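## Task

Find the round red tin, which sits on a shelf in one of the storage bays, and place only that tin on the desk. Every other object must stay on its own shelf, table or counter. The robot must not fall over or finish leaning. The tin must stay on the desk without the robot supporting it. At the end, open the gripper and move the robot away from it.

## Robot and tools

Robot: a simulated Hello Robot Stretch 3 with a single arm. It has a two-wheel base (0.33 m long, 0.34 m wide), a lift that slides up a mast, and a telescoping arm that extends out of the robot's RIGHT side. The gripper cannot move forward on its own; drive the base to get it there. A spin on the spot pivots about the point halfway between the drive wheels, 0.05 m behind the front edge. With the arm retracted and the wrist folded, the swept circle has radius 0.28 m. An unfolded, level wrist reaches outside that circle. Objects may occasionally get nudged by outside forces.

Frames: the base frame has its origin on the floor between the drive wheels, with x forward, y left and z up. The odometry frame is the base frame as it was when the scene started. hand_pose is reported in the base frame, at the point where closed fingertips meet. With all wrist joints at zero, the hand frame's x points up, y points back along the arm toward the mast, and z points to the robot's rear. The fingertip pads are round and 0.04 m across.

execute_actions: the argument "actions" is a list holding exactly one action, or none (an empty list only returns state and images). "cameras" chooses which of head_camera, nav_camera, wrist_camera or "all" come back. Omitting it, null, or ["all"] gives all cameras; [] gives none. An action can contain "base", "joints", or both, and these motions begin together.
- base: exactly one key. translate_m is a straight-line offset in metres from the base's current position, from -1 to 1, positive forward. rotate_rad is a turn in radians on the spot, from -3.2 to 3.2, positive counter-clockwise (left). The base cannot move sideways. Offsets are measured from the pose in the scene's latest state report.
- joints: absolute targets, keyed by name. lift_m 0 to 1.1 (arm height). arm_m 0 to 0.52 (extension). wrist_yaw_rad -1.345 to 4.42: 0 is along the arm, positive turns toward the front, 3.0 is folded over the base. wrist_pitch_rad -1.57 to 0.451: 0 is level, negative tips the fingers down. wrist_roll_rad -2.911 to 2.911: 0 keeps the fingers side by side. gripper_m -0.089 to 0.179: larger is wider. The real fingertip gap is less than this value, by about 0.007 near closed and 0.025 fully open, and it is zero below 0.007. head_pan_rad -3.953 to 1.73: 0 faces forward, positive turns left, -1.57 looks along the arm. head_tilt_rad -1.53 to 0.419: negative looks down. Completion tolerances are ±0.004 for lift, arm and gripper, ±0.02 for yaw, roll and head, and ±0.05 for pitch.
- contact_limits: only arm_m is allowed, as a motor_effort percentage from 1 to 100. The arm stops (contact_stop) when its effort reaches that value, with the sign reversed when retracting. The limit also caps holding force until the next action.
A joint or base left out of an action may still be pushing toward its previous target. Unknown keys or out-of-range values cause the whole call to be rejected. If a result reports a stop, the remaining calls in that reply for that scene are skipped. No action runs longer than 15 s.

wait: seconds from 0 to 10. Commands nothing new and returns state and images.
zoom_image: camera plus region [x0, y0, x1, y1] in pixels of that camera's latest full image, with (0,0) at the top left, at most 504x504.
finished_scene: scene (1 or 2). Ends that scene permanently and reports success. A reply that contains no tool call ends every remaining scene.

Result lines: base_status and joint_status describe how each motion ended. "done" for the base only means the wheels turned the commanded amount, even if they slipped. "off_target" means it came to rest short of the target and may still be pushing. After contact_stop, time_out or torque_fault the target is discarded. On a contact_stop the arm or lift goes slack until it gets a new command, and a slack lift can sink under load or be pushed up by fingers closing on a surface. on_its_own lists things not commanded in this call; "held at" there is a target, not the joint's position. motor_effort is a percentage, positive toward higher values, with the peak in brackets. It is noisy and biased, and effort at rest outside its normal range suggests a load or contact. Positive wheel effort drives forward. lidar_m gives 12 distances in 30-degree sectors measured from the origin: the 1st is ahead, then counter-clockwise (4th left, 7th behind, 10th right). "-" means nothing was seen. The scan plane is 0.17 m high, covers 0.15 to 12 m, misses clear objects and thin legs, and is partly blocked by the robot when the lift is low. wrist_depth_mm (45 to 1000) and head_depth_mm (280 to 4000, image sideways) are 7x7 grids of median depths. base_odometry uses wheels only; heading runs from -3.142 to 3.142, positive left. turned_by_wheels and turned_by_imu give the turn since the last result. base_tilt is in degrees (forward/right positive) with a fixed bias of up to about 4 degrees.

Cameras: head_camera and nav_camera move with head pan and tilt, and wrist_camera rides on the gripper. The calibration (K, distortion, T_world_to_cam mapping base frame to camera) is approximate. Arm-mounted camera poses inherit joint-reading errors as well.

Speed: the base runs at 0.30 m/s and 1.9 rad/s only with lift_m < 0.30, arm_m < 0.03 and wrist_yaw_rad > 2.54. Otherwise it is limited to 0.10 m/s and 0.63 rad/s.

Gripping: command gripper_m below the object's width; lower values squeeze harder, but a stall guard may loosen the grip. To release, command at least 0.02 above the value where contact happened. Readings do not confirm a grasp. To re-squeeze, send a different value.

Safety: fold or unfold the wrist only with lift_m 0.32 to 0.95, wrist_pitch_rad -0.4 and roll near 0. Once folded, the lift may go down to 0.25. With yaw below -0.4, keep pitch at -0.5 or lower. Pushing into something solid with the gripper above about 0.45 m can tip the robot, and so can a second push, a raised contact limit, driving while holding or pushing something fixed, or snagging furniture (worst when reversing). If the robot tilts, reverse the last move in small steps, release whatever is being pushed, and lower the lift to about 0.2. Wrist servos switch off for 10 s after prolonged strain (torque_fault). Avoid drops, slips, slams and hard impacts. The robot holds its last command while you think.

Each tool is called after "Emit:" as name(argument=value, ...), one argument or row to a line, values as JSON.

## Session

Emit:
execute_actions(
  actions=[],
)

Scene clock: 0.00 s.
base_odometry: x=+0.000 y=+0.000 heading=+0.000 (m, m, rad; odometry frame)
turned_by_wheels: +0.000 (rad since the last result)
turned_by_imu: +0.000 (rad since the last result)
base_tilt: forward=+0.1 right=+0.0 (deg)
lidar_m: 0.97 1.00 1.01 1.23 2.10 1.18 2.09 3.40 1.30 0.86 0.76 0.78
head_depth_mm: 783 794 809 818 832 845 857 / 867 879 891 909 927 941 957 / 964 982 1001 1014 1029 1045 1067 / 1118 1141 1166 1186 1185 1206 1209 / 1120 1114 1121 1119 1124 1126 1123 / 1030 1032 1034 1031 1036 1038 1035 / 953 954 959 957 958 960 963
base_status: not commanded
joint_positions: lift_m=+0.461 arm_m=-0.001 wrist_yaw_rad=+2.833 wrist_pitch_rad=-0.377 wrist_roll_rad=-0.017 gripper_m=+0.037 head_pan_rad=-0.010 head_tilt_rad=-0.006
joint_status: not commanded
motor_effort: left_wheel=+0 right_wheel=+0 lift_m=+41 arm_m=+0 wrist_yaw_rad=+1 wrist_pitch_rad=+6 wrist_roll_rad=+1 gripper_m=+0 head_pan_rad=-1 head_tilt_rad=+2 (%)
hand_pose: x=+0.0483 y=+0.0744 z=+0.4833 quat_wxyz=(+0.238, +0.701, +0.027, +0.672) (m; base frame)
wrist_depth_mm: - - - - 958 846 717 / - - - - - 878 775 / - - - - - 936 796 / - - - - - - 838 / 817 869 868 904 927 937 896 / 711 - 728 738 771 784 806 / 587 597 618 632 634 667 672
pictures: head_camera (sideways: a quarter turn clockwise sets it upright), nav_camera (sideways: a quarter turn counterclockwise sets it upright), wrist_camera
Images, in order (width x height): head_camera 896x504, nav_camera 672x504, wrist_camera 644x364.

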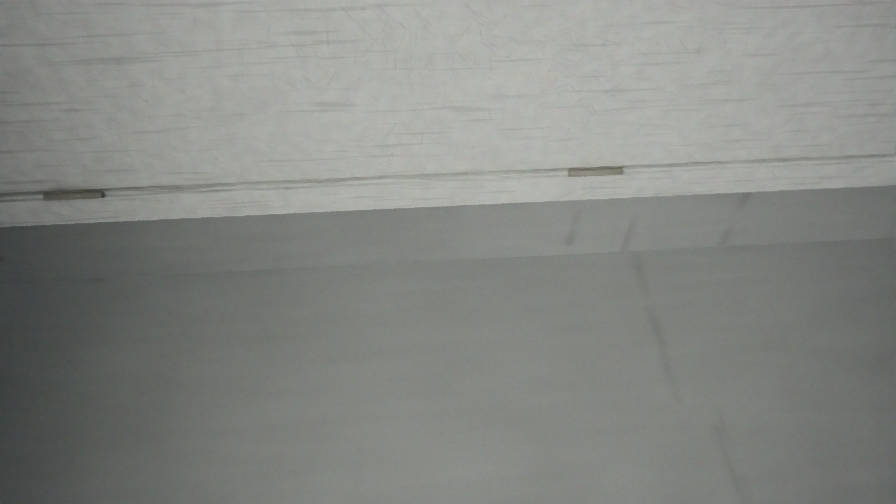

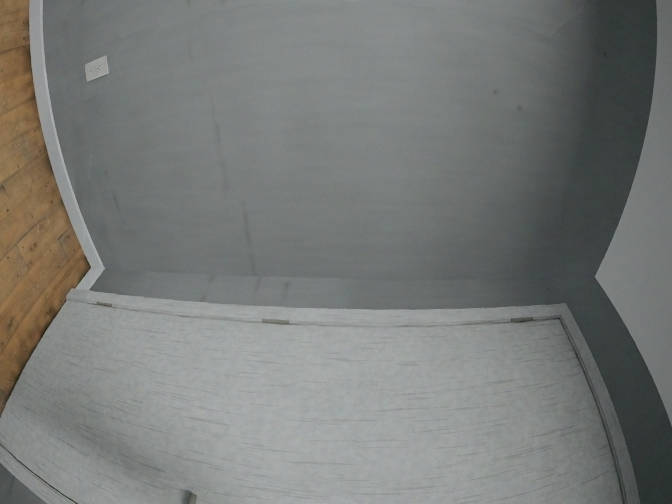

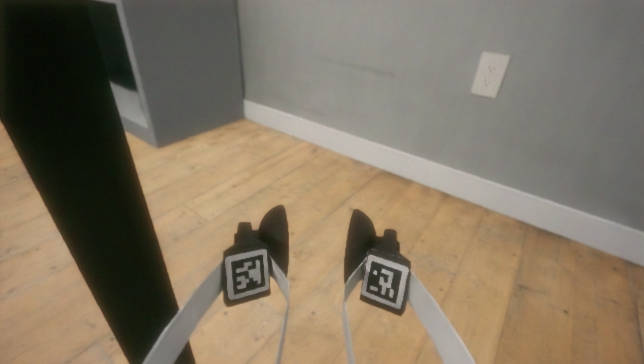

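Emit:
execute_actions(
  actions=[
    {"base":{"rotate_rad":3.0},"joints":{"head_tilt_rad":-0.6,"lift_m":0.28}},
  ],
  cameras=["nav_camera","head_camera"],
)

Emit:
execute_actions(
  actions=[
    {"joints":{"head_pan_rad":-1.3}},
  ],
  cameras=["nav_camera"],
)

Emit:
execute_actions(
  actions=[
    {"joints":{"head_pan_rad":1.3}},
  ],
  cameras=["nav_camera"],
)

Scene clock: 9.57 s.
base_odometry: x=+0.000 y=+0.000 heading=+3.000 (m, m, rad; odometry frame)
turned_by_wheels: +3.000 (rad since the last result)
turned_by_imu: +2.947 (rad since the last result)
base_tilt: forward=+0.1 right=-0.1 (deg)
lidar_m: 1.27 2.16 1.64 0.93 0.76 0.77 0.88 1.00 1.00 1.15 1.23 1.18
head_depth_mm: 953 1043 1155 1330 1573 1372 1169 / 1026 1127 1257 1411 1575 1378 1178 / 1110 1228 1381 1573 1660 1377 1171 / 2218 2445 2671 2157 1684 1384 1179 / 1973 2196 2426 2175 1698 1388 1181 / 1811 1974 2146 2192 1700 1395 1185 / 1691 1891 2248 2174 1700 1396 1192
base_status: done
joint_positions: lift_m=+0.280 arm_m=-0.001 wrist_yaw_rad=+2.833 wrist_pitch_rad=-0.378 wrist_roll_rad=-0.017 gripper_m=+0.037 head_pan_rad=-0.010 head_tilt_rad=-0.593
joint_status: all done
motor_effort: left_wheel=-4(14) right_wheel=+3(13) lift_m=+37(36) arm_m=-1(1) wrist_yaw_rad=+0(1) wrist_pitch_rad=+6(6) wrist_roll_rad=+1(1) gripper_m=+1(0) head_pan_rad=-1(0) head_tilt_rad=-3(35) (%)
hand_pose: x=+0.0483 y=+0.0742 z=+0.3018 quat_wxyz=(+0.238, +0.701, +0.027, +0.672) (m; base frame)
wrist_depth_mm: - 812 - - - - - / - 905 - - - - - / - 938 - - - - - / - 727 758 790 789 839 876 / 579 608 600 623 650 656 691 / 482 - - 505 529 537 555 / 441 - - 443 444 459 466
pictures: head_camera (sideways: a quarter turn clockwise sets it upright), nav_camera (sideways: a quarter turn counterclockwise sets it upright)
camera_calibration (this result's frames):
head_camera: T_world_to_cam=[[-0.601101, 0.0593123, -0.796969, 1.06371], [0.0784764, 0.996803, 0.0149948, -0.0218242], [0.795311, -0.0535299, -0.603834, 0.741617], [0, 0, 0, 1]] pos_world=[0.0512935, -0.00163797, 1.29589]
nav_camera: T_world_to_cam=[[0.592192, 0.020994, 0.805524, -1.01358], [0.0228216, -0.999697, 0.00927695, 0.03974], [0.805474, 0.0128896, -0.592491, 0.721208], [0, 0, 0, 1]] pos_world=[0.0184103, 0.0517108, 1.2434]
Images, in order (width x height): head_camera 896x504, nav_camera 672x504.

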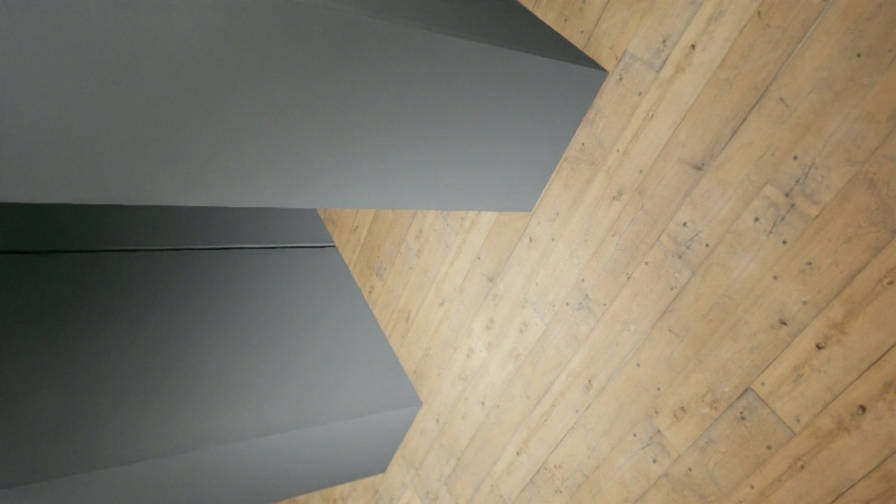

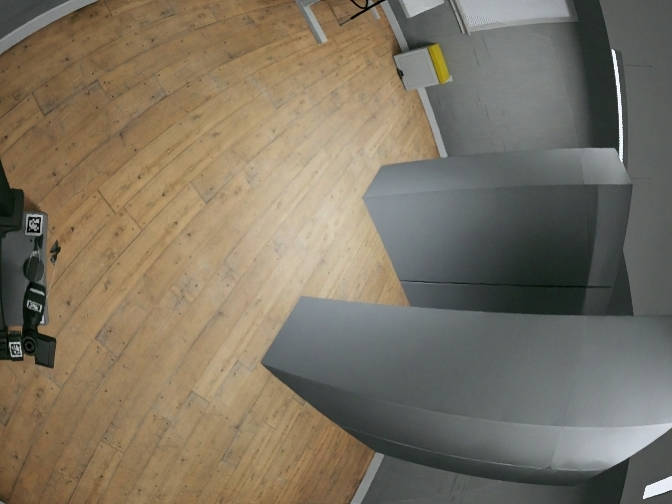

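Scene clock: 10.77 s.
base_odometry: x=+0.000 y=+0.000 heading=+3.000 (m, m, rad; odometry frame)
turned_by_wheels: +0.000 (rad since the last result)
turned_by_imu: +0.000 (rad since the last result)
base_tilt: forward=+0.1 right=+0.0 (deg)
lidar_m: 1.28 2.17 1.64 0.93 0.76 0.77 0.88 1.00 0.99 1.14 1.23 1.18
head_depth_mm: 1046 1132 1233 1351 1494 1377 1165 / 1156 1284 1399 1567 1624 1377 1170 / 1146 1287 1461 1698 1681 1378 1172 / 1074 1194 1346 1540 1656 1396 1177 / 1017 1141 1326 1827 1656 1394 1174 / 1723 1840 2008 2118 1690 1400 1183 / 1640 1904 2708 2193 1711 1394 1186
base_status: not commanded
joint_positions: lift_m=+0.280 arm_m=-0.001 wrist_yaw_rad=+2.833 wrist_pitch_rad=-0.378 wrist_roll_rad=-0.017 gripper_m=+0.037 head_pan_rad=-1.293 head_tilt_rad=-0.593
joint_status: all done
motor_effort: left_wheel=-4(4) right_wheel=+3(3) lift_m=+36(36) arm_m=+0(0) wrist_yaw_rad=+0(1) wrist_pitch_rad=+6(6) wrist_roll_rad=+1(1) gripper_m=+1(1) head_pan_rad=-4(49) head_tilt_rad=-3(3) (%)
hand_pose: x=+0.0483 y=+0.0742 z=+0.3018 quat_wxyz=(+0.238, +0.701, +0.027, +0.672) (m; base frame)
wrist_depth_mm: - 839 - - - - - / - 875 - - - - - / - 931 - - - - - / - 747 765 791 810 833 860 / 585 604 621 628 653 666 662 / 482 - - 519 538 533 557 / 445 - - 442 447 456 465
pictures: nav_camera (sideways: a quarter turn counterclockwise sets it upright)
camera_calibration (this result's frames):
nav_camera: T_world_to_cam=[[0.188592, -0.561751, 0.805524, -1.01111], [-0.951899, -0.30627, 0.00927695, 0.0456858], [0.241496, -0.768527, -0.592491, 0.724648], [0, 0, 0, 1]] pos_world=[0.0591763, 0.00290895, 1.2434]
Images, in order (width x height): nav_camera 672x504.

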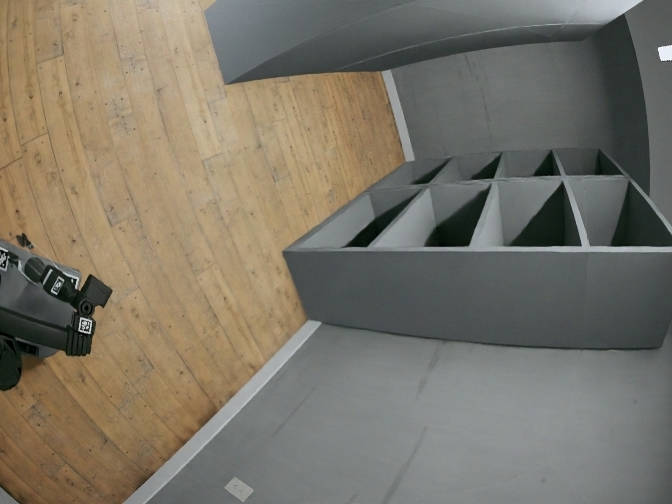

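Scene clock: 12.47 s.
base_odometry: x=+0.000 y=+0.000 heading=+3.000 (m, m, rad; odometry frame)
turned_by_wheels: +0.000 (rad since the last result)
turned_by_imu: +0.000 (rad since the last result)
base_tilt: forward=+0.0 right=+0.0 (deg)
lidar_m: 1.27 2.17 1.65 0.93 0.76 0.77 0.89 1.00 0.99 1.14 1.23 1.18
head_depth_mm: 3019 2230 2660 2150 1669 1372 1171 / 2560 2545 2777 2129 1676 1377 1172 / 1913 2134 2463 2134 1692 1384 1168 / 1512 1679 1878 2004 1680 1380 1181 / 1258 1360 1490 1646 1640 1396 1178 / 1073 1155 1246 1351 1479 1396 1180 / 939 994 1065 1139 1232 1292 1188
base_status: not commanded
joint_positions: lift_m=+0.280 arm_m=-0.001 wrist_yaw_rad=+2.833 wrist_pitch_rad=-0.378 wrist_roll_rad=-0.017 gripper_m=+0.037 head_pan_rad=+1.293 head_tilt_rad=-0.593
joint_status: all done
motor_effort: left_wheel=-4(4) right_wheel=+3(3) lift_m=+37(37) arm_m=-1(0) wrist_yaw_rad=+1(0) wrist_pitch_rad=+6(6) wrist_roll_rad=+1(1) gripper_m=+1(0) head_pan_rad=+3(49) head_tilt_rad=-3(3) (%)
hand_pose: x=+0.0483 y=+0.0742 z=+0.3018 quat_wxyz=(+0.238, +0.701, +0.027, +0.672) (m; base frame)
wrist_depth_mm: - 866 - - - - - / - 913 - - - - - / - 925 - - - - - / - 750 766 785 836 835 890 / 583 593 614 634 652 651 681 / 483 - - 511 532 533 548 / 444 - - 446 444 448 457
pictures: nav_camera (sideways: a quarter turn counterclockwise sets it upright)
camera_calibration (this result's frames):
nav_camera: T_world_to_cam=[[0.136341, 0.576665, 0.805524, -1.0108], [0.970149, -0.242332, 0.00927695, 0.0339613], [0.200554, 0.780213, -0.592491, 0.724898], [0, 0, 0, 1]] pos_world=[-0.0405152, 0.0255456, 1.2434]
Images, in order (width x height): nav_camera 672x504.

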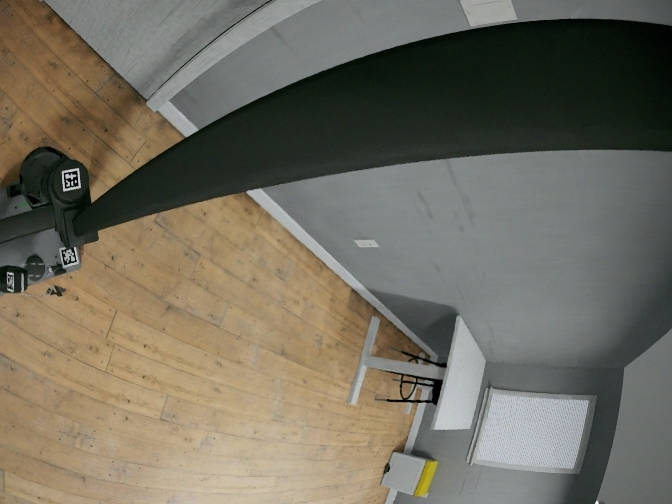

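Emit:
execute_actions(
  actions=[
    {"base":{"rotate_rad":0.35},"joints":{"head_pan_rad":-1.3,"head_tilt_rad":-0.4}},
  ],
  cameras=[],
)

Emit:
execute_actions(
  actions=[
    {"base":{"translate_m":1.0}},
  ],
  cameras=["nav_camera"],
)

Emit:
execute_actions(
  actions=[
    {"base":{"translate_m":0.8}},
  ],
  cameras=["nav_camera"],
)

Scene clock: 23.20 s.
base_odometry: x=+0.000 y=+0.000 heading=-2.933 (m, m, rad; odometry frame)
turned_by_wheels: +0.350 (rad since the last result)
turned_by_imu: +0.344 (rad since the last result)
base_tilt: forward=+0.0 right=+0.0 (deg)
lidar_m: 2.09 2.16 1.05 0.80 0.78 0.82 1.02 1.00 1.06 1.23 1.21 1.18
head_depth_mm: 993 1077 1178 1303 1453 1564 1283 / 1706 1851 1227 1315 1458 1537 1293 / 1688 1858 2016 2123 1985 1592 1300 / 2447 2647 2826 2774 2069 1597 1301 / 2464 2662 2895 2981 2076 1602 1310 / 2418 2601 2781 2914 2118 1608 1310 / 2374 2542 2672 2412 1948 1565 1318
base_status: done
joint_positions: lift_m=+0.280 arm_m=-0.001 wrist_yaw_rad=+2.833 wrist_pitch_rad=-0.378 wrist_roll_rad=-0.017 gripper_m=+0.037 head_pan_rad=-1.293 head_tilt_rad=-0.408
joint_status: all done
motor_effort: left_wheel=-4(15) right_wheel=+3(9) lift_m=+37(37) arm_m=-1(1) wrist_yaw_rad=+1(0) wrist_pitch_rad=+6(6) wrist_roll_rad=+1(1) gripper_m=+0(0) head_pan_rad=-4(53) head_tilt_rad=+5(21) (%)
hand_pose: x=+0.0483 y=+0.0742 z=+0.3018 quat_wxyz=(+0.238, +0.701, +0.027, +0.672) (m; base frame)
wrist_depth_mm: - 702 837 - - - - / - 766 922 - - - - / - 802 953 - - - - / - 753 756 788 812 856 857 / 565 603 618 622 654 645 673 / 482 - - 508 538 532 545 / 448 - - 440 445 457 470
pictures: none
No camera images: the call's "cameras" was empty. Leave "cameras" out to get every camera's image.

Scene clock: 28.20 s.
base_odometry: x=-0.978 y=-0.206 heading=-2.934 (m, m, rad; odometry frame)
turned_by_wheels: +0.000 (rad since the last result)
turned_by_imu: +0.007 (rad since the last result)
base_tilt: forward=+0.0 right=+0.0 (deg)
lidar_m: 1.10 1.76 1.46 1.25 1.24 1.30 1.86 1.90 1.58 0.69 0.68 1.14
head_depth_mm: 583 633 695 764 858 974 1192 / 570 619 674 747 830 938 1079 / 558 604 661 727 804 905 1034 / 546 590 642 705 782 877 997 / 536 586 648 1502 1795 1552 1302 / 1991 2184 2412 2582 2111 1613 1318 / 2024 2191 2345 2550 2101 1621 1318
base_status: done
joint_positions: lift_m=+0.280 arm_m=-0.001 wrist_yaw_rad=+2.833 wrist_pitch_rad=-0.378 wrist_roll_rad=-0.017 gripper_m=+0.037 head_pan_rad=-1.293 head_tilt_rad=-0.408
joint_status: not commanded
motor_effort: left_wheel=-4(10) right_wheel=+3(12) lift_m=+36(36) arm_m=+0(0) wrist_yaw_rad=+0(0) wrist_pitch_rad=+6(6) wrist_roll_rad=+1(1) gripper_m=+0(0) head_pan_rad=-4(4) head_tilt_rad=+4(4) (%)
hand_pose: x=+0.0483 y=+0.0742 z=+0.3018 quat_wxyz=(+0.238, +0.701, +0.027, +0.672) (m; base frame)
wrist_depth_mm: - - - - - - - / - - - - - - - / - 995 - - - - - / - 766 790 788 822 819 867 / 578 596 627 632 648 661 680 / 494 - - 513 533 540 551 / 438 - - 445 445 455 467
pictures: nav_camera (sideways: a quarter turn counterclockwise sets it upright)
camera_calibration (this result's frames):
nav_camera: T_world_to_cam=[[0.145177, -0.409789, 0.900553, -1.13477], [-0.95255, -0.304002, 0.0152265, 0.0379412], [0.26753, -0.860033, -0.434478, 0.518898], [0, 0, 0, 1]] pos_world=[0.0620635, -0.00721386, 1.2468]
Images, in order (width x height): nav_camera 672x504.

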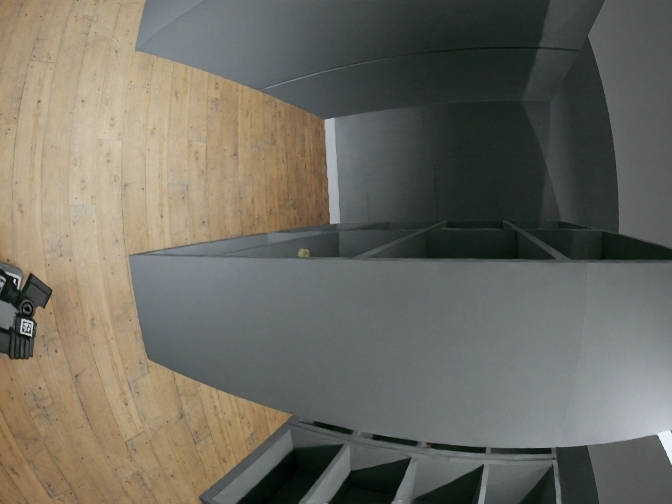

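Scene clock: 32.63 s.
base_odometry: x=-1.761 y=-0.372 heading=-2.934 (m, m, rad; odometry frame)
turned_by_wheels: +0.000 (rad since the last result)
turned_by_imu: +0.006 (rad since the last result)
base_tilt: forward=+0.1 right=+0.0 (deg)
lidar_m: 0.51 1.73 2.07 1.22 1.59 1.68 2.41 0.99 0.84 1.43 0.42 0.36
head_depth_mm: 1876 2045 1718 1498 1629 1560 1286 / 1857 2044 2209 2331 2004 1582 1288 / 1909 2043 2226 2423 2074 1595 1299 / 1847 2002 2166 2415 2087 1591 1305 / 1811 1946 2127 2349 2091 1608 1313 / 1775 1916 2065 2212 1730 1324 1083 / 1429 1159 971 834 729 648 583
base_status: done
joint_positions: lift_m=+0.280 arm_m=-0.001 wrist_yaw_rad=+2.833 wrist_pitch_rad=-0.378 wrist_roll_rad=-0.017 gripper_m=+0.037 head_pan_rad=-1.293 head_tilt_rad=-0.408
joint_status: not commanded
motor_effort: left_wheel=-4(10) right_wheel=+3(11) lift_m=+36(37) arm_m=-1(1) wrist_yaw_rad=+0(0) wrist_pitch_rad=+6(6) wrist_roll_rad=+1(1) gripper_m=+1(1) head_pan_rad=-4(4) head_tilt_rad=+4(4) (%)
hand_pose: x=+0.0483 y=+0.0742 z=+0.3018 quat_wxyz=(+0.238, +0.701, +0.027, +0.672) (m; base frame)
wrist_depth_mm: - - - - - - - / - - - - - - - / - 986 - - - - - / - 746 763 776 816 834 869 / 573 606 610 627 648 645 656 / 488 - - 522 532 544 554 / 441 - - 442 447 454 464
pictures: nav_camera (sideways: a quarter turn counterclockwise sets it upright)
camera_calibration (this result's frames):
nav_camera: T_world_to_cam=[[0.145173, -0.409791, 0.900553, -1.13477], [-0.952553, -0.303991, 0.0152265, 0.0379413], [0.26752, -0.860036, -0.434479, 0.518898], [0, 0, 0, 1]] pos_world=[0.0620634, -0.00721448, 1.2468]
Images, in order (width x height): nav_camera 672x504.

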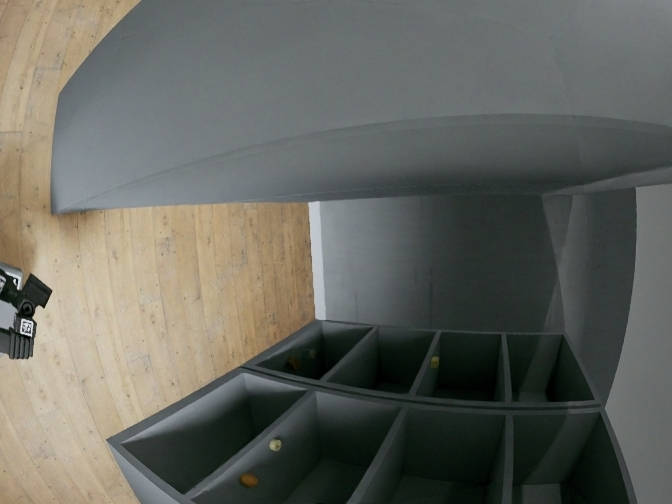

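Emit:
zoom_image(
  camera="nav_camera",
  region=[200,320,520,504],
)

Emit:
execute_actions(
  actions=[
    {"base":{"translate_m":-1.0},"joints":{"head_pan_rad":-1.7}},
  ],
  cameras=["nav_camera","head_camera"],
)

Region (200, 320, 520, 504) of nav_camera's 672x504 image, scaled by 1.575, with more detail than that image has; it fills the top 290 rows of this view, and the rest is white.

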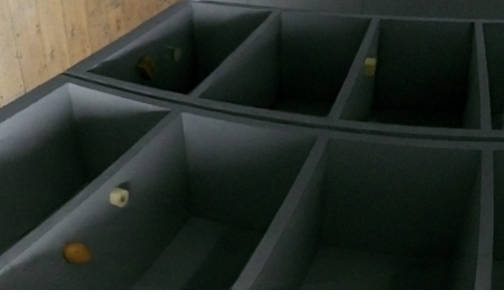

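Scene clock: 46.10 s.
base_odometry: x=-0.783 y=-0.165 heading=-2.934 (m, m, rad; odometry frame)
turned_by_wheels: +0.000 (rad since the last result)
turned_by_imu: -0.005 (rad since the last result)
base_tilt: forward=+0.0 right=-0.1 (deg)
lidar_m: 1.29 1.91 1.52 1.16 1.15 1.21 1.73 1.72 1.46 0.78 0.76 1.38
head_depth_mm: 1722 1833 1915 1805 1833 1575 1284 / 1833 2012 2158 2091 1957 1577 1297 / 1743 1905 2084 2279 2059 1593 1303 / 2347 2301 2524 2633 2078 1601 1302 / 2397 2613 2765 2885 1992 1502 1205 / 2299 717 758 818 886 967 1068 / 621 663 707 758 819 890 972
base_status: done
joint_positions: lift_m=+0.280 arm_m=-0.001 wrist_yaw_rad=+2.833 wrist_pitch_rad=-0.378 wrist_roll_rad=-0.017 gripper_m=+0.037 head_pan_rad=-1.693 head_tilt_rad=-0.408
joint_status: all done
motor_effort: left_wheel=-3(17) right_wheel=+2(4) lift_m=+37(37) arm_m=-1(1) wrist_yaw_rad=+0(1) wrist_pitch_rad=+6(6) wrist_roll_rad=+1(1) gripper_m=+0(0) head_pan_rad=-4(35) head_tilt_rad=+5(4) (%)
hand_pose: x=+0.0483 y=+0.0742 z=+0.3018 quat_wxyz=(+0.238, +0.701, +0.027, +0.672) (m; base frame)
wrist_depth_mm: - 994 - - - - - / - - - - - - - / - 969 1000 - - - - / - 741 753 791 799 831 861 / 583 595 625 612 655 658 666 / 493 - - 516 529 542 555 / 439 - - 442 446 468 454
pictures: head_camera (sideways: a quarter turn clockwise sets it upright), nav_camera (sideways: a quarter turn counterclockwise sets it upright)
camera_calibration (this result's frames):
head_camera: T_world_to_cam=[[0.106861, 0.435271, -0.893935, 1.18583], [0.982321, -0.185211, 0.0272449, -0.043291], [-0.153708, -0.881042, -0.447368, 0.543832], [0, 0, 0, 1]] pos_world=[-0.00060313, -0.0450385, 1.30453]
nav_camera: T_world_to_cam=[[-0.0258913, -0.433974, 0.900553, -1.13373], [-0.995734, 0.0910036, 0.0152265, 0.0382047], [-0.0885615, -0.896318, -0.434479, 0.52107], [0, 0, 0, 1]] pos_world=[0.0548347, -0.0284409, 1.2468]
Images, in order (width x height): head_camera 896x504, nav_camera 672x504.

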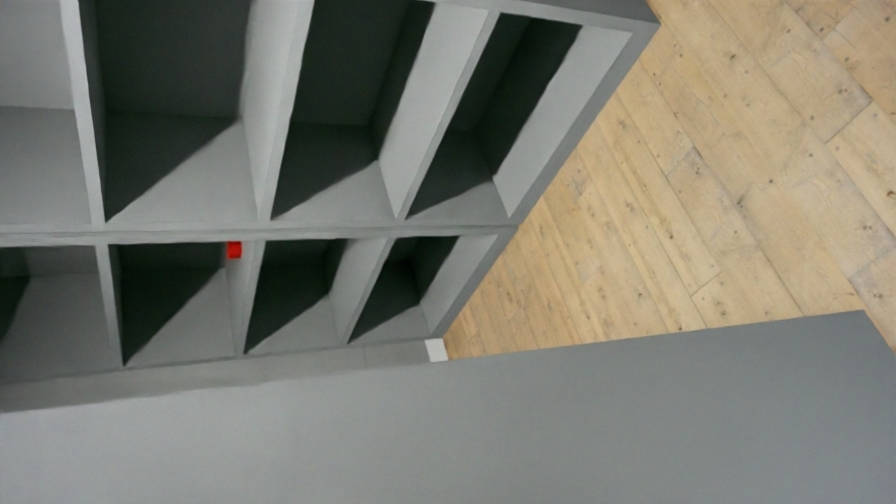

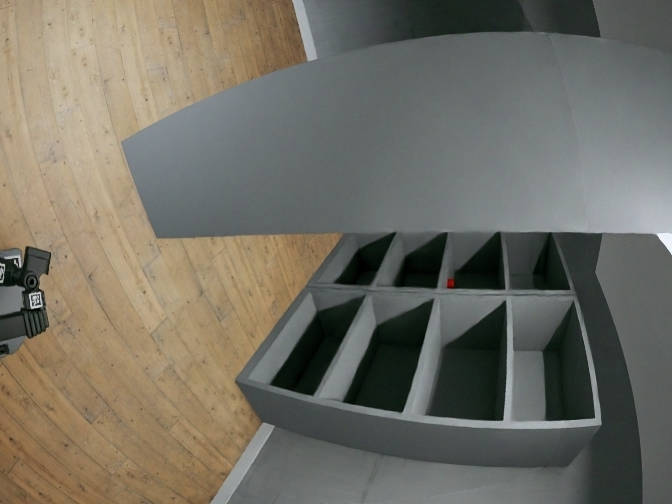

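Emit:
execute_actions(
  actions=[
    {"base":{"rotate_rad":-1.72},"joints":{"head_pan_rad":0,"head_tilt_rad":-0.8}},
  ],
  cameras=["nav_camera"],
)

Emit:
execute_actions(
  actions=[
    {"base":{"translate_m":0.5},"joints":{"head_pan_rad":-0.5}},
  ],
  cameras=["nav_camera"],
)

Scene clock: 64.87 s.
base_odometry: x=-0.783 y=-0.165 heading=+1.629 (m, m, rad; odometry frame)
turned_by_wheels: -1.720 (rad since the last result)
turned_by_imu: -1.686 (rad since the last result)
base_tilt: forward=+0.1 right=+0.0 (deg)
lidar_m: 0.81 0.76 1.60 1.29 3.06 1.57 1.21 1.14 1.16 1.50 1.71 1.47
head_depth_mm: 1732 1602 1706 1702 1438 1250 1100 / 1898 1754 1985 1710 1456 1256 1098 / 1892 2158 2053 1713 1451 1256 1100 / 1813 2142 2114 1722 1447 1254 1105 / 2410 2594 2102 1715 1418 1256 1103 / 2364 2540 915 1049 1272 1256 1106 / 644 720 820 951 1127 1241 1109
base_status: done
joint_positions: lift_m=+0.280 arm_m=-0.001 wrist_yaw_rad=+2.833 wrist_pitch_rad=-0.378 wrist_roll_rad=-0.017 gripper_m=+0.037 head_pan_rad=-0.007 head_tilt_rad=-0.790
joint_status: all done
motor_effort: left_wheel=+4(18) right_wheel=-3(9) lift_m=+37(37) arm_m=-1(1) wrist_yaw_rad=+1(0) wrist_pitch_rad=+6(6) wrist_roll_rad=+1(1) gripper_m=+1(1) head_pan_rad=+5(50) head_tilt_rad=-4(29) (%)
hand_pose: x=+0.0483 y=+0.0742 z=+0.3018 quat_wxyz=(+0.238, +0.701, +0.027, +0.672) (m; base frame)
wrist_depth_mm: - - - - - 638 560 / - - - - - 697 586 / - - - - - 715 609 / - 741 762 798 792 759 637 / 585 589 628 617 649 646 649 / 485 - - 514 529 537 556 / 434 - - 439 448 457 461
pictures: nav_camera (sideways: a quarter turn counterclockwise sets it upright)
camera_calibration (this result's frames):
nav_camera: T_world_to_cam=[[0.738599, 0.0219059, 0.673789, -0.842775], [0.0272973, -0.999624, 0.00257636, 0.0484377], [0.673592, 0.0164897, -0.738919, 0.912474], [0, 0, 0, 1]] pos_world=[0.00651498, 0.0518348, 1.24197]
Images, in order (width x height): nav_camera 672x504.

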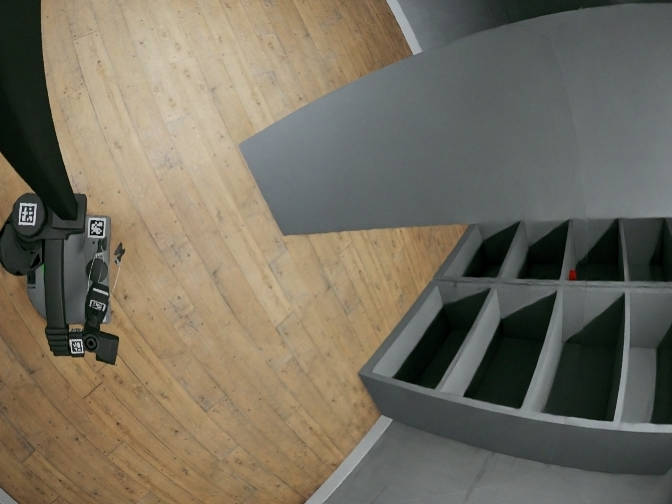

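Scene clock: 68.20 s.
base_odometry: x=-0.812 y=+0.334 heading=+1.630 (m, m, rad; odometry frame)
turned_by_wheels: +0.000 (rad since the last result)
turned_by_imu: +0.004 (rad since the last result)
base_tilt: forward=+0.0 right=+0.0 (deg)
lidar_m: 1.57 0.35 0.35 0.46 1.37 2.02 1.65 1.56 1.57 1.52 1.44 1.03
head_depth_mm: 1186 1343 1548 1672 1436 1245 1096 / 1152 1375 1630 1712 1446 1253 1103 / 898 1070 1282 1589 1440 1251 1102 / 1041 1493 1378 1622 1447 1257 1106 / 1126 1552 1810 1676 1462 1256 1105 / 1138 1615 1876 1707 1456 1257 1108 / 1436 1549 1750 1734 1458 1258 1111
base_status: done
joint_positions: lift_m=+0.280 arm_m=-0.001 wrist_yaw_rad=+2.833 wrist_pitch_rad=-0.378 wrist_roll_rad=-0.017 gripper_m=+0.037 head_pan_rad=-0.493 head_tilt_rad=-0.791
joint_status: all done
motor_effort: left_wheel=+4(18) right_wheel=-3(6) lift_m=+37(36) arm_m=-1(1) wrist_yaw_rad=+1(0) wrist_pitch_rad=+6(6) wrist_roll_rad=+1(1) gripper_m=-1(0) head_pan_rad=-4(37) head_tilt_rad=-4(5) (%)
hand_pose: x=+0.0483 y=+0.0742 z=+0.3018 quat_wxyz=(+0.238, +0.701, +0.027, +0.672) (m; base frame)
wrist_depth_mm: - - - 421 354 298 265 / - - - 464 373 312 - / - - 959 496 400 332 - / - 727 752 551 431 359 880 / 578 600 613 592 453 406 664 / 493 - - 510 472 517 553 / 437 - - 438 443 458 459
pictures: nav_camera (sideways: a quarter turn counterclockwise sets it upright)
camera_calibration (this result's frames):
nav_camera: T_world_to_cam=[[0.663671, -0.325853, 0.673321, -0.841708], [-0.442815, -0.896609, 0.00255455, 0.0513338], [0.602873, -0.299852, -0.739346, 0.913461], [0, 0, 0, 1]] pos_world=[0.030647, 0.0456559, 1.24197]
Images, in order (width x height): nav_camera 672x504.

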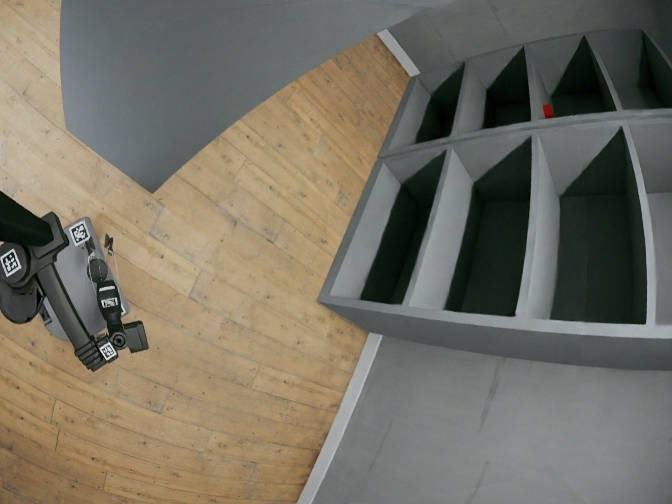

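Emit:
execute_actions(
  actions=[
    {"base":{"rotate_rad":-0.6}},
  ],
  cameras=[],
)

Emit:
execute_actions(
  actions=[
    {"base":{"translate_m":0.35}},
  ],
  cameras=[],
)

Emit:
execute_actions(
  actions=[
    {"base":{"rotate_rad":0.55},"joints":{"head_pan_rad":0,"head_tilt_rad":-1.0}},
  ],
  cameras=["nav_camera"],
)

Scene clock: 79.20 s.
base_odometry: x=-0.812 y=+0.334 heading=+1.030 (m, m, rad; odometry frame)
turned_by_wheels: -0.600 (rad since the last result)
turned_by_imu: -0.588 (rad since the last result)
base_tilt: forward=+0.0 right=+0.0 (deg)
lidar_m: 1.03 1.56 0.35 0.35 0.43 1.37 2.01 1.70 1.55 1.57 1.56 1.44
head_depth_mm: 1295 1508 1798 1716 1449 1250 1097 / 1270 1480 1755 1702 1445 1252 1099 / 1250 1440 1708 1722 1447 1247 1106 / 1226 1427 1679 1733 1453 1256 1101 / 1207 1391 1629 1726 1452 1252 1100 / 1193 1369 1603 1722 1457 1256 1103 / 1179 1339 1489 1472 1464 1259 1110
base_status: done
joint_positions: lift_m=+0.280 arm_m=-0.001 wrist_yaw_rad=+2.833 wrist_pitch_rad=-0.378 wrist_roll_rad=-0.017 gripper_m=+0.037 head_pan_rad=-0.493 head_tilt_rad=-0.791
joint_status: not commanded
motor_effort: left_wheel=+4(14) right_wheel=-3(9) lift_m=+37(36) arm_m=-1(1) wrist_yaw_rad=+0(1) wrist_pitch_rad=+6(6) wrist_roll_rad=+1(1) gripper_m=+0(1) head_pan_rad=-4(4) head_tilt_rad=-4(4) (%)
hand_pose: x=+0.0483 y=+0.0742 z=+0.3018 quat_wxyz=(+0.238, +0.701, +0.027, +0.672) (m; base frame)
wrist_depth_mm: - 368 361 352 - - - / - 401 393 377 - - - / - 440 429 424 - - - / - 494 476 471 813 830 862 / 574 547 518 522 647 655 678 / 486 - - 515 532 545 552 / 439 - - 435 447 460 469
pictures: none
No camera images: the call's "cameras" was empty. Leave "cameras" out to get every camera's image.

Scene clock: 82.20 s.
base_odometry: x=-0.632 y=+0.634 heading=+1.030 (m, m, rad; odometry frame)
turned_by_wheels: +0.000 (rad since the last result)
turned_by_imu: +0.003 (rad since the last result)
base_tilt: forward=+0.1 right=+0.0 (deg)
lidar_m: 0.68 1.27 2.08 0.46 0.42 0.56 2.37 1.83 1.66 1.68 1.21 1.11
head_depth_mm: 993 1155 1390 1624 1451 1249 1100 / 972 1126 1344 1605 1446 1251 1101 / 959 1110 1320 1584 1453 1254 1095 / 945 1093 1288 1578 1445 1255 1103 / 933 1071 1265 1529 1448 1253 1100 / 919 1051 1239 1418 1358 1255 1107 / 902 994 979 900 1311 1264 1104
base_status: done
joint_positions: lift_m=+0.280 arm_m=-0.001 wrist_yaw_rad=+2.833 wrist_pitch_rad=-0.378 wrist_roll_rad=-0.017 gripper_m=+0.037 head_pan_rad=-0.493 head_tilt_rad=-0.791
joint_status: not commanded
motor_effort: left_wheel=+4(17) right_wheel=-3(7) lift_m=+36(37) arm_m=-1(1) wrist_yaw_rad=-1(1) wrist_pitch_rad=+6(6) wrist_roll_rad=+1(1) gripper_m=+2(0) head_pan_rad=-4(3) head_tilt_rad=-4(4) (%)
hand_pose: x=+0.0483 y=+0.0742 z=+0.3018 quat_wxyz=(+0.238, +0.701, +0.027, +0.672) (m; base frame)
wrist_depth_mm: - 441 789 - - - 980 / - 480 824 - - - - / - 501 866 - - - - / - 548 740 799 809 867 776 / 387 570 610 628 659 639 665 / 443 - - 514 535 541 546 / 446 - - 438 442 451 456
pictures: none
No camera images: the call's "cameras" was empty. Leave "cameras" out to get every camera's image.

Scene clock: 83.87 s.
base_odometry: x=-0.632 y=+0.634 heading=+1.580 (m, m, rad; odometry frame)
turned_by_wheels: +0.550 (rad since the last result)
turned_by_imu: +0.540 (rad since the last result)
base_tilt: forward=+0.1 right=+0.0 (deg)
lidar_m: 1.27 1.87 0.44 0.35 0.59 2.36 1.82 1.65 1.69 1.20 1.11 0.68
head_depth_mm: 1126 1150 985 1176 1318 1182 1078 / 1249 1145 1046 1390 1317 1188 1104 / 1311 1146 1554 1436 1307 1185 1105 / 1270 1205 1587 1475 1317 1185 1108 / 1187 1417 1630 1475 1315 1191 1103 / 1337 1841 1685 1477 1308 1187 1076 / 1874 1929 1704 1474 1317 1183 1067
base_status: done
joint_positions: lift_m=+0.280 arm_m=-0.001 wrist_yaw_rad=+2.833 wrist_pitch_rad=-0.378 wrist_roll_rad=-0.017 gripper_m=+0.037 head_pan_rad=-0.007 head_tilt_rad=-0.988
joint_status: all done
motor_effort: left_wheel=-4(13) right_wheel=+3(10) lift_m=+37(37) arm_m=-1(1) wrist_yaw_rad=-1(0) wrist_pitch_rad=+6(6) wrist_roll_rad=+1(1) gripper_m=+1(0) head_pan_rad=+3(37) head_tilt_rad=-6(22) (%)
hand_pose: x=+0.0483 y=+0.0742 z=+0.3018 quat_wxyz=(+0.238, +0.701, +0.027, +0.672) (m; base frame)
wrist_depth_mm: - 437 357 478 751 - - / - 476 398 530 897 - - / - 543 442 586 967 - - / - 613 498 663 817 827 849 / 575 605 556 616 661 659 671 / 479 - - 518 524 531 551 / 437 - - 444 447 456 462
pictures: nav_camera (sideways: a quarter turn counterclockwise sets it upright)
camera_calibration (this result's frames):
nav_camera: T_world_to_cam=[[0.856381, 0.0213624, 0.515902, -0.637788], [0.0274797, -0.999613, -0.0042236, 0.0572891], [0.515612, 0.0177938, -0.856637, 1.06649], [0, 0, 0, 1]] pos_world=[-0.00527843, 0.0519148, 1.24287]
Images, in order (width x height): nav_camera 672x504.

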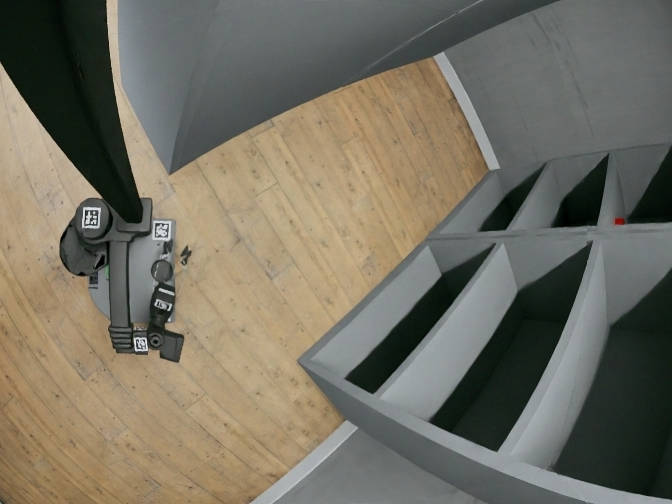

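Emit:
execute_actions(
  actions=[
    {"base":{"rotate_rad":0.58}},
  ],
  cameras=["nav_camera"],
)

Emit:
execute_actions(
  actions=[
    {"base":{"translate_m":0.6},"joints":{"head_pan_rad":-0.9,"head_tilt_rad":-0.5}},
  ],
  cameras=["nav_camera","head_camera"],
)

Scene clock: 104.10 s.
base_odometry: x=-0.632 y=+0.634 heading=+2.160 (m, m, rad; odometry frame)
turned_by_wheels: +0.580 (rad since the last result)
turned_by_imu: +0.570 (rad since the last result)
base_tilt: forward=+0.0 right=+0.0 (deg)
lidar_m: 1.36 0.41 0.35 0.69 2.55 1.78 1.66 1.69 1.18 1.08 0.68 1.27
head_depth_mm: 1454 1767 1558 1444 1313 1185 1077 / 1930 1903 1686 1480 1313 1183 1105 / 1960 1959 1681 1477 1314 1185 1109 / 1945 1957 1681 1478 1316 1184 1108 / 1914 1963 1680 1477 1315 1178 1110 / 1842 1893 1622 1434 1294 1168 1076 / 1219 1118 1033 962 896 936 1076
base_status: done
joint_positions: lift_m=+0.280 arm_m=-0.001 wrist_yaw_rad=+2.833 wrist_pitch_rad=-0.378 wrist_roll_rad=-0.017 gripper_m=+0.037 head_pan_rad=-0.007 head_tilt_rad=-0.988
joint_status: not commanded
motor_effort: left_wheel=-4(15) right_wheel=+3(10) lift_m=+37(37) arm_m=-1(1) wrist_yaw_rad=+0(1) wrist_pitch_rad=+6(6) wrist_roll_rad=+1(1) gripper_m=+0(0) head_pan_rad=+4(5) head_tilt_rad=-5(6) (%)
hand_pose: x=+0.0483 y=+0.0742 z=+0.3018 quat_wxyz=(+0.238, +0.701, +0.027, +0.672) (m; base frame)
wrist_depth_mm: - - - 546 352 385 440 / - - - 585 377 427 507 / - 996 - 615 422 486 577 / - 737 759 672 471 575 692 / 582 606 616 618 557 625 674 / 484 - - 514 528 533 544 / 442 - - 444 443 456 462
pictures: nav_camera (sideways: a quarter turn counterclockwise sets it upright)
camera_calibration (this result's frames):
nav_camera: T_world_to_cam=[[0.856477, 0.021416, 0.515741, -0.637579], [0.0275423, -0.999612, -0.00423003, 0.0572971], [0.51545, 0.0178276, -0.856734, 1.06662], [0, 0, 0, 1]] pos_world=[-0.00529281, 0.0519141, 1.24287]
Images, in order (width x height): nav_camera 672x504.

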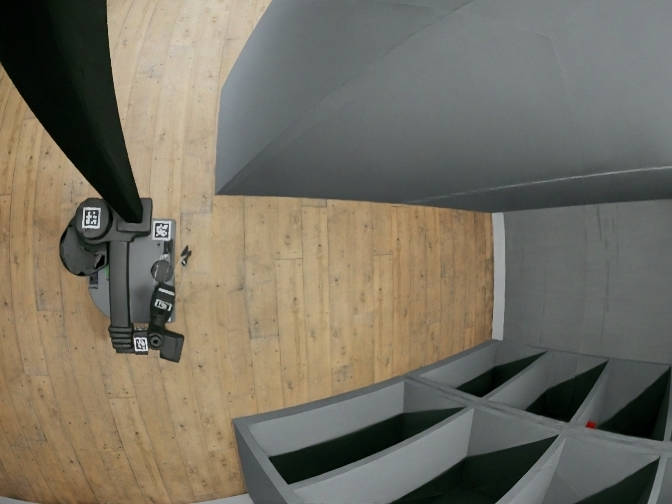

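Scene clock: 107.73 s.
base_odometry: x=-0.965 y=+1.133 heading=+2.159 (m, m, rad; odometry frame)
turned_by_wheels: +0.000 (rad since the last result)
turned_by_imu: +0.004 (rad since the last result)
base_tilt: forward=+0.0 right=+0.0 (deg)
lidar_m: 1.48 0.46 0.32 0.31 0.31 0.41 2.26 1.62 0.70 1.06 0.78 0.83
head_depth_mm: 866 941 863 677 1076 887 1142 / 915 1000 875 1219 1080 943 1147 / 836 933 882 1157 1085 1306 1177 / 711 775 812 944 1021 1230 1211 / 633 699 780 882 1052 1349 1233 / 672 1293 984 1478 1577 1435 1235 / 1277 1418 1084 1483 1695 1485 1238
base_status: done
joint_positions: lift_m=+0.280 arm_m=-0.001 wrist_yaw_rad=+2.833 wrist_pitch_rad=-0.378 wrist_roll_rad=-0.017 gripper_m=+0.037 head_pan_rad=-0.893 head_tilt_rad=-0.507
joint_status: all done
motor_effort: left_wheel=-4(11) right_wheel=+3(10) lift_m=+37(37) arm_m=-1(1) wrist_yaw_rad=+0(1) wrist_pitch_rad=+6(6) wrist_roll_rad=+1(1) gripper_m=+0(1) head_pan_rad=-3(53) head_tilt_rad=+4(31) (%)
hand_pose: x=+0.0483 y=+0.0742 z=+0.3018 quat_wxyz=(+0.238, +0.701, +0.027, +0.672) (m; base frame)
wrist_depth_mm: - 287 311 343 378 416 483 / - 309 336 371 419 478 551 / - 335 364 413 464 535 637 / - 365 401 467 526 617 740 / 355 413 437 514 585 655 668 / 394 - - 517 520 538 552 / 411 - - 441 445 455 463
pictures: head_camera (sideways: a quarter turn clockwise sets it upright), nav_camera (sideways: a quarter turn counterclockwise sets it upright)
camera_calibration (this result's frames):
head_camera: T_world_to_cam=[[-0.291587, 0.446731, -0.845819, 1.12551], [0.818741, 0.573786, 0.0208009, -0.0339007], [0.494611, -0.686441, -0.533065, 0.651382], [0, 0, 0, 1]] pos_world=[0.0337588, -0.0362128, 1.29991]
nav_camera: T_world_to_cam=[[0.347511, -0.388292, 0.853502, -1.07464], [-0.758176, -0.651938, 0.0121053, 0.0408207], [0.55173, -0.651311, -0.520949, 0.629678], [0, 0, 0, 1]] pos_world=[0.0569855, 0.0194553, 1.24474]
Images, in order (width x height): head_camera 896x504, nav_camera 672x504.

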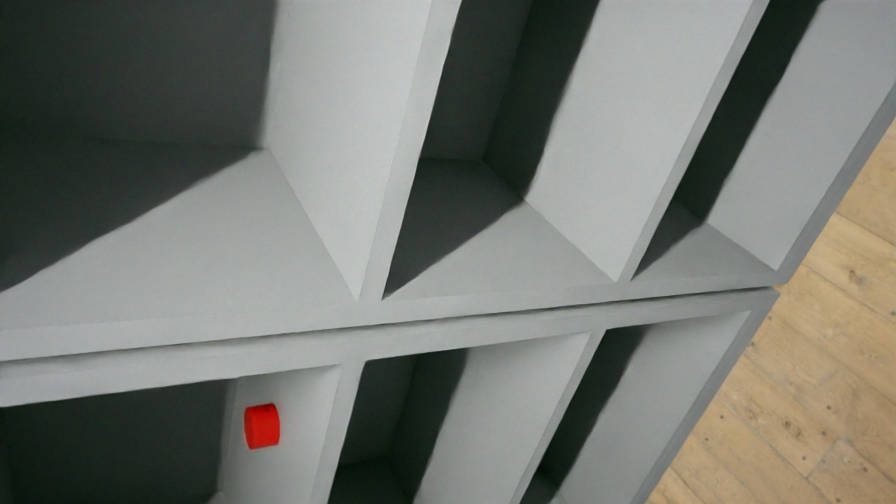

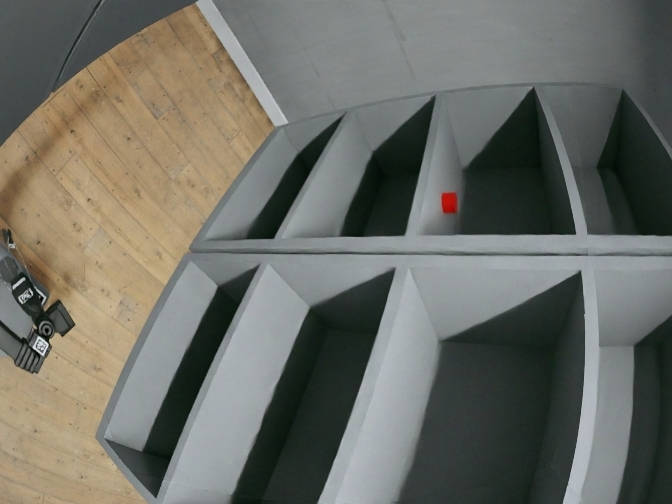

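Emit:
execute_actions(
  actions=[
    {"base":{"translate_m":0.8},"joints":{"lift_m":0.9,"wrist_pitch_rad":-0.4,"wrist_roll_rad":0,"head_pan_rad":-1.5,"head_tilt_rad":-0.6}},
  ],
  cameras=[],
)

Emit:
execute_actions(
  actions=[
    {"joints":{"wrist_yaw_rad":0,"gripper_m":0.15}},
  ],
  cameras=[],
)

Emit:
execute_actions(
  actions=[
    {"joints":{"wrist_pitch_rad":0,"lift_m":0.95}},
  ],
)

Scene clock: 126.43 s.
base_odometry: x=-1.409 y=+1.798 heading=+2.159 (m, m, rad; odometry frame)
turned_by_wheels: +0.000 (rad since the last result)
turned_by_imu: +0.007 (rad since the last result)
base_tilt: forward=+0.0 right=-0.1 (deg)
lidar_m: 0.68 0.52 0.37 0.35 0.36 0.47 1.15 1.28 0.60 0.67 0.95 0.72
head_depth_mm: 573 583 594 662 781 - - / 803 861 702 900 921 883 - / 824 910 706 1178 1000 880 - / 826 916 712 1173 997 - - / 822 920 713 1168 1000 1247 1128 / 823 917 717 1169 1003 1241 1157 / 821 914 728 1157 1009 1226 1152
base_status: done
joint_positions: lift_m=+0.900 arm_m=-0.001 wrist_yaw_rad=+2.833 wrist_pitch_rad=-0.415 wrist_roll_rad=-0.008 gripper_m=+0.037 head_pan_rad=-1.493 head_tilt_rad=-0.592
joint_status: all done
motor_effort: left_wheel=-4(15) right_wheel=+3(10) lift_m=+46(46) arm_m=-1(1) wrist_yaw_rad=-1(1) wrist_pitch_rad=+6(5) wrist_roll_rad=+4(4) gripper_m=+0(1) head_pan_rad=-3(41) head_tilt_rad=-4(12) (%)
hand_pose: x=+0.0470 y=+0.0700 z=+0.9133 quat_wxyz=(+0.250, +0.703, +0.039, +0.664) (m; base frame)
wrist_depth_mm: - 319 349 388 423 476 536 / - 346 381 421 471 540 567 / - 389 415 469 528 611 606 / 372 420 464 523 602 726 612 / 416 - 495 585 715 811 626 / 457 - 551 674 866 877 638 / 514 575 680 827 - 919 664
pictures: none
No camera images: the call's "cameras" was empty. Leave "cameras" out to get every camera's image.

Scene clock: 128.83 s.
base_odometry: x=-1.409 y=+1.798 heading=+2.159 (m, m, rad; odometry frame)
turned_by_wheels: +0.000 (rad since the last result)
turned_by_imu: +0.000 (rad since the last result)
base_tilt: forward=+0.1 right=+0.0 (deg)
lidar_m: 0.68 0.52 0.37 0.35 0.36 0.47 1.15 1.28 0.60 0.67 0.95 0.72
head_depth_mm: 572 586 593 658 770 - - / 802 860 705 900 932 - - / 827 907 707 1172 1043 - - / 823 916 711 1171 1030 1239 1151 / 825 921 713 1170 1018 1243 1156 / 822 917 716 1170 1005 1250 1155 / 822 916 725 1165 1008 1225 1155
base_status: not commanded
joint_positions: lift_m=+0.900 arm_m=-0.001 wrist_yaw_rad=+0.002 wrist_pitch_rad=-0.415 wrist_roll_rad=-0.007 gripper_m=+0.150 head_pan_rad=-1.493 head_tilt_rad=-0.592
joint_status: all done
motor_effort: left_wheel=-5(5) right_wheel=+3(3) lift_m=+46(46) arm_m=-1(1) wrist_yaw_rad=-4(4) wrist_pitch_rad=+6(6) wrist_roll_rad=+3(4) gripper_m=+0(97) head_pan_rad=-5(4) head_tilt_rad=-3(4) (%)
hand_pose: x=-0.0210 y=-0.3690 z=+0.9133 quat_wxyz=(+0.695, +0.147, -0.689, -0.145) (m; base frame)
wrist_depth_mm: 284 289 290 298 300 302 304 / 751 760 783 784 447 328 340 / 804 836 817 857 500 361 904 / 801 868 864 874 509 422 949 / 689 707 720 738 499 719 737 / 578 565 600 596 563 - 626 / 881 950 969 980 659 - -
pictures: none
No camera images: the call's "cameras" was empty. Leave "cameras" out to get every camera's image.

Scene clock: 130.13 s.
base_odometry: x=-1.409 y=+1.798 heading=+2.159 (m, m, rad; odometry frame)
turned_by_wheels: +0.000 (rad since the last result)
turned_by_imu: +0.000 (rad since the last result)
base_tilt: forward=+0.0 right=+0.0 (deg)
lidar_m: 0.68 0.52 0.37 0.35 0.36 0.47 1.15 1.28 0.60 0.67 0.95 0.72
head_depth_mm: 573 584 594 660 722 - - / 804 860 703 821 - - - / 826 910 706 1161 - - - / 825 916 713 1166 1000 1242 1149 / 824 921 715 1147 1002 1249 1155 / 824 919 716 1165 1003 1247 1160 / 822 916 727 1161 1008 1223 1154
base_status: not commanded
joint_positions: lift_m=+0.950 arm_m=-0.001 wrist_yaw_rad=+0.002 wrist_pitch_rad=-0.021 wrist_roll_rad=-0.007 gripper_m=+0.150 head_pan_rad=-1.493 head_tilt_rad=-0.592
joint_status: all done
motor_effort: left_wheel=-5(5) right_wheel=+3(3) lift_m=+45(47) arm_m=-1(1) wrist_yaw_rad=-2(3) wrist_pitch_rad=+8(8) wrist_roll_rad=+3(3) gripper_m=+1(1) head_pan_rad=-5(5) head_tilt_rad=-3(4) (%)
hand_pose: x=-0.0209 y=-0.3999 z=+1.0592 quat_wxyz=(+0.710, +0.008, -0.704, -0.007) (m; base frame)
wrist_depth_mm: 701 719 704 725 519 316 762 / 747 743 759 772 515 325 785 / 762 762 767 795 498 338 819 / 536 565 521 634 501 347 795 / 334 362 346 358 364 363 404 / 799 867 863 875 430 - 916 / 774 839 847 869 471 401 931
pictures: head_camera (sideways: a quarter turn clockwise sets it upright), nav_camera (sideways: a quarter turn counterclockwise sets it upright), wrist_camera
camera_calibration (this result's frames):
head_camera: T_world_to_cam=[[0.00610645, 0.603501, -0.797339, 1.06049], [0.999839, 0.00974951, 0.0150367, -0.027499], [0.0168483, -0.797302, -0.603345, 0.74573], [0, 0, 0, 1]] pos_world=[0.00845446, -0.0451655, 1.29591]
nav_camera: T_world_to_cam=[[0.0731007, -0.587539, 0.805887, -1.01088], [-0.993789, -0.110893, 0.00929738, 0.0459148], [0.0839048, -0.801561, -0.591996, 0.724966], [0, 0, 0, 1]] pos_world=[0.0586978, -0.00773758, 1.24341]
wrist_camera: T_world_to_cam=[[-0.997977, 0.0318962, 0.0549917, -0.0740615], [-0.047329, 0.204742, -0.977671, 1.14457], [-0.042443, -0.978296, -0.202818, -0.00673806], [0, 0, 0, 1]] pos_world=[-0.0200263, -0.238571, 1.12172]
Images, in order (width x height): head_camera 896x504, nav_camera 672x504, wrist_camera 644x364.

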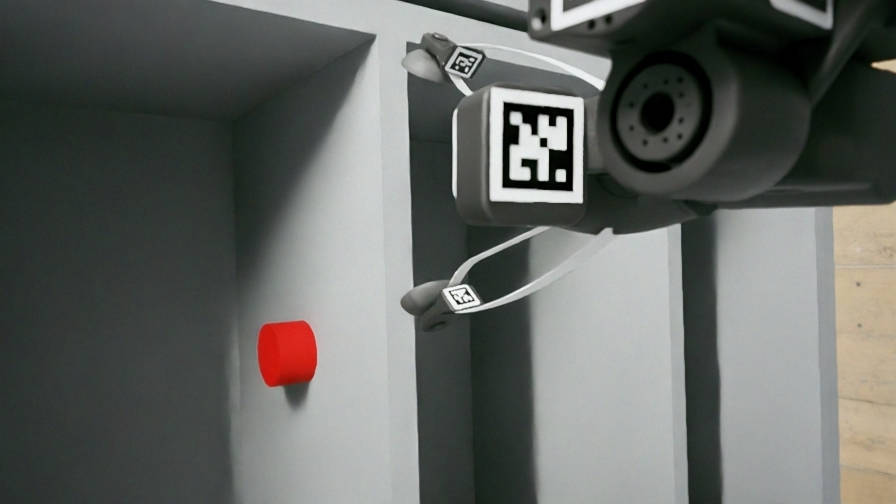

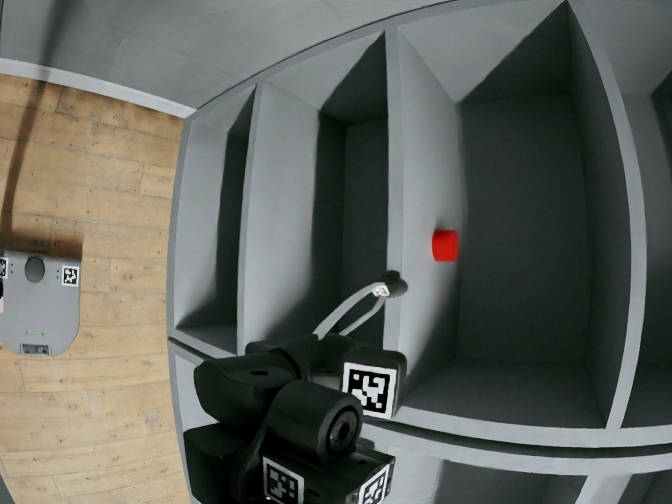

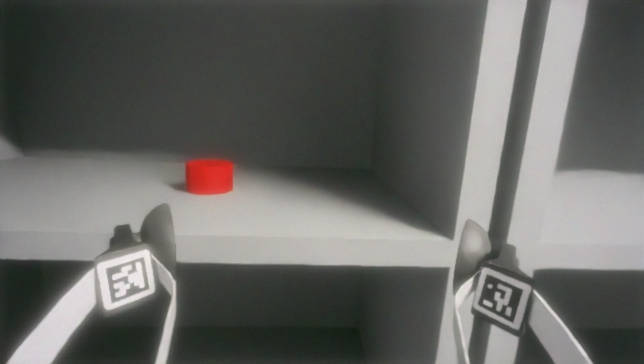

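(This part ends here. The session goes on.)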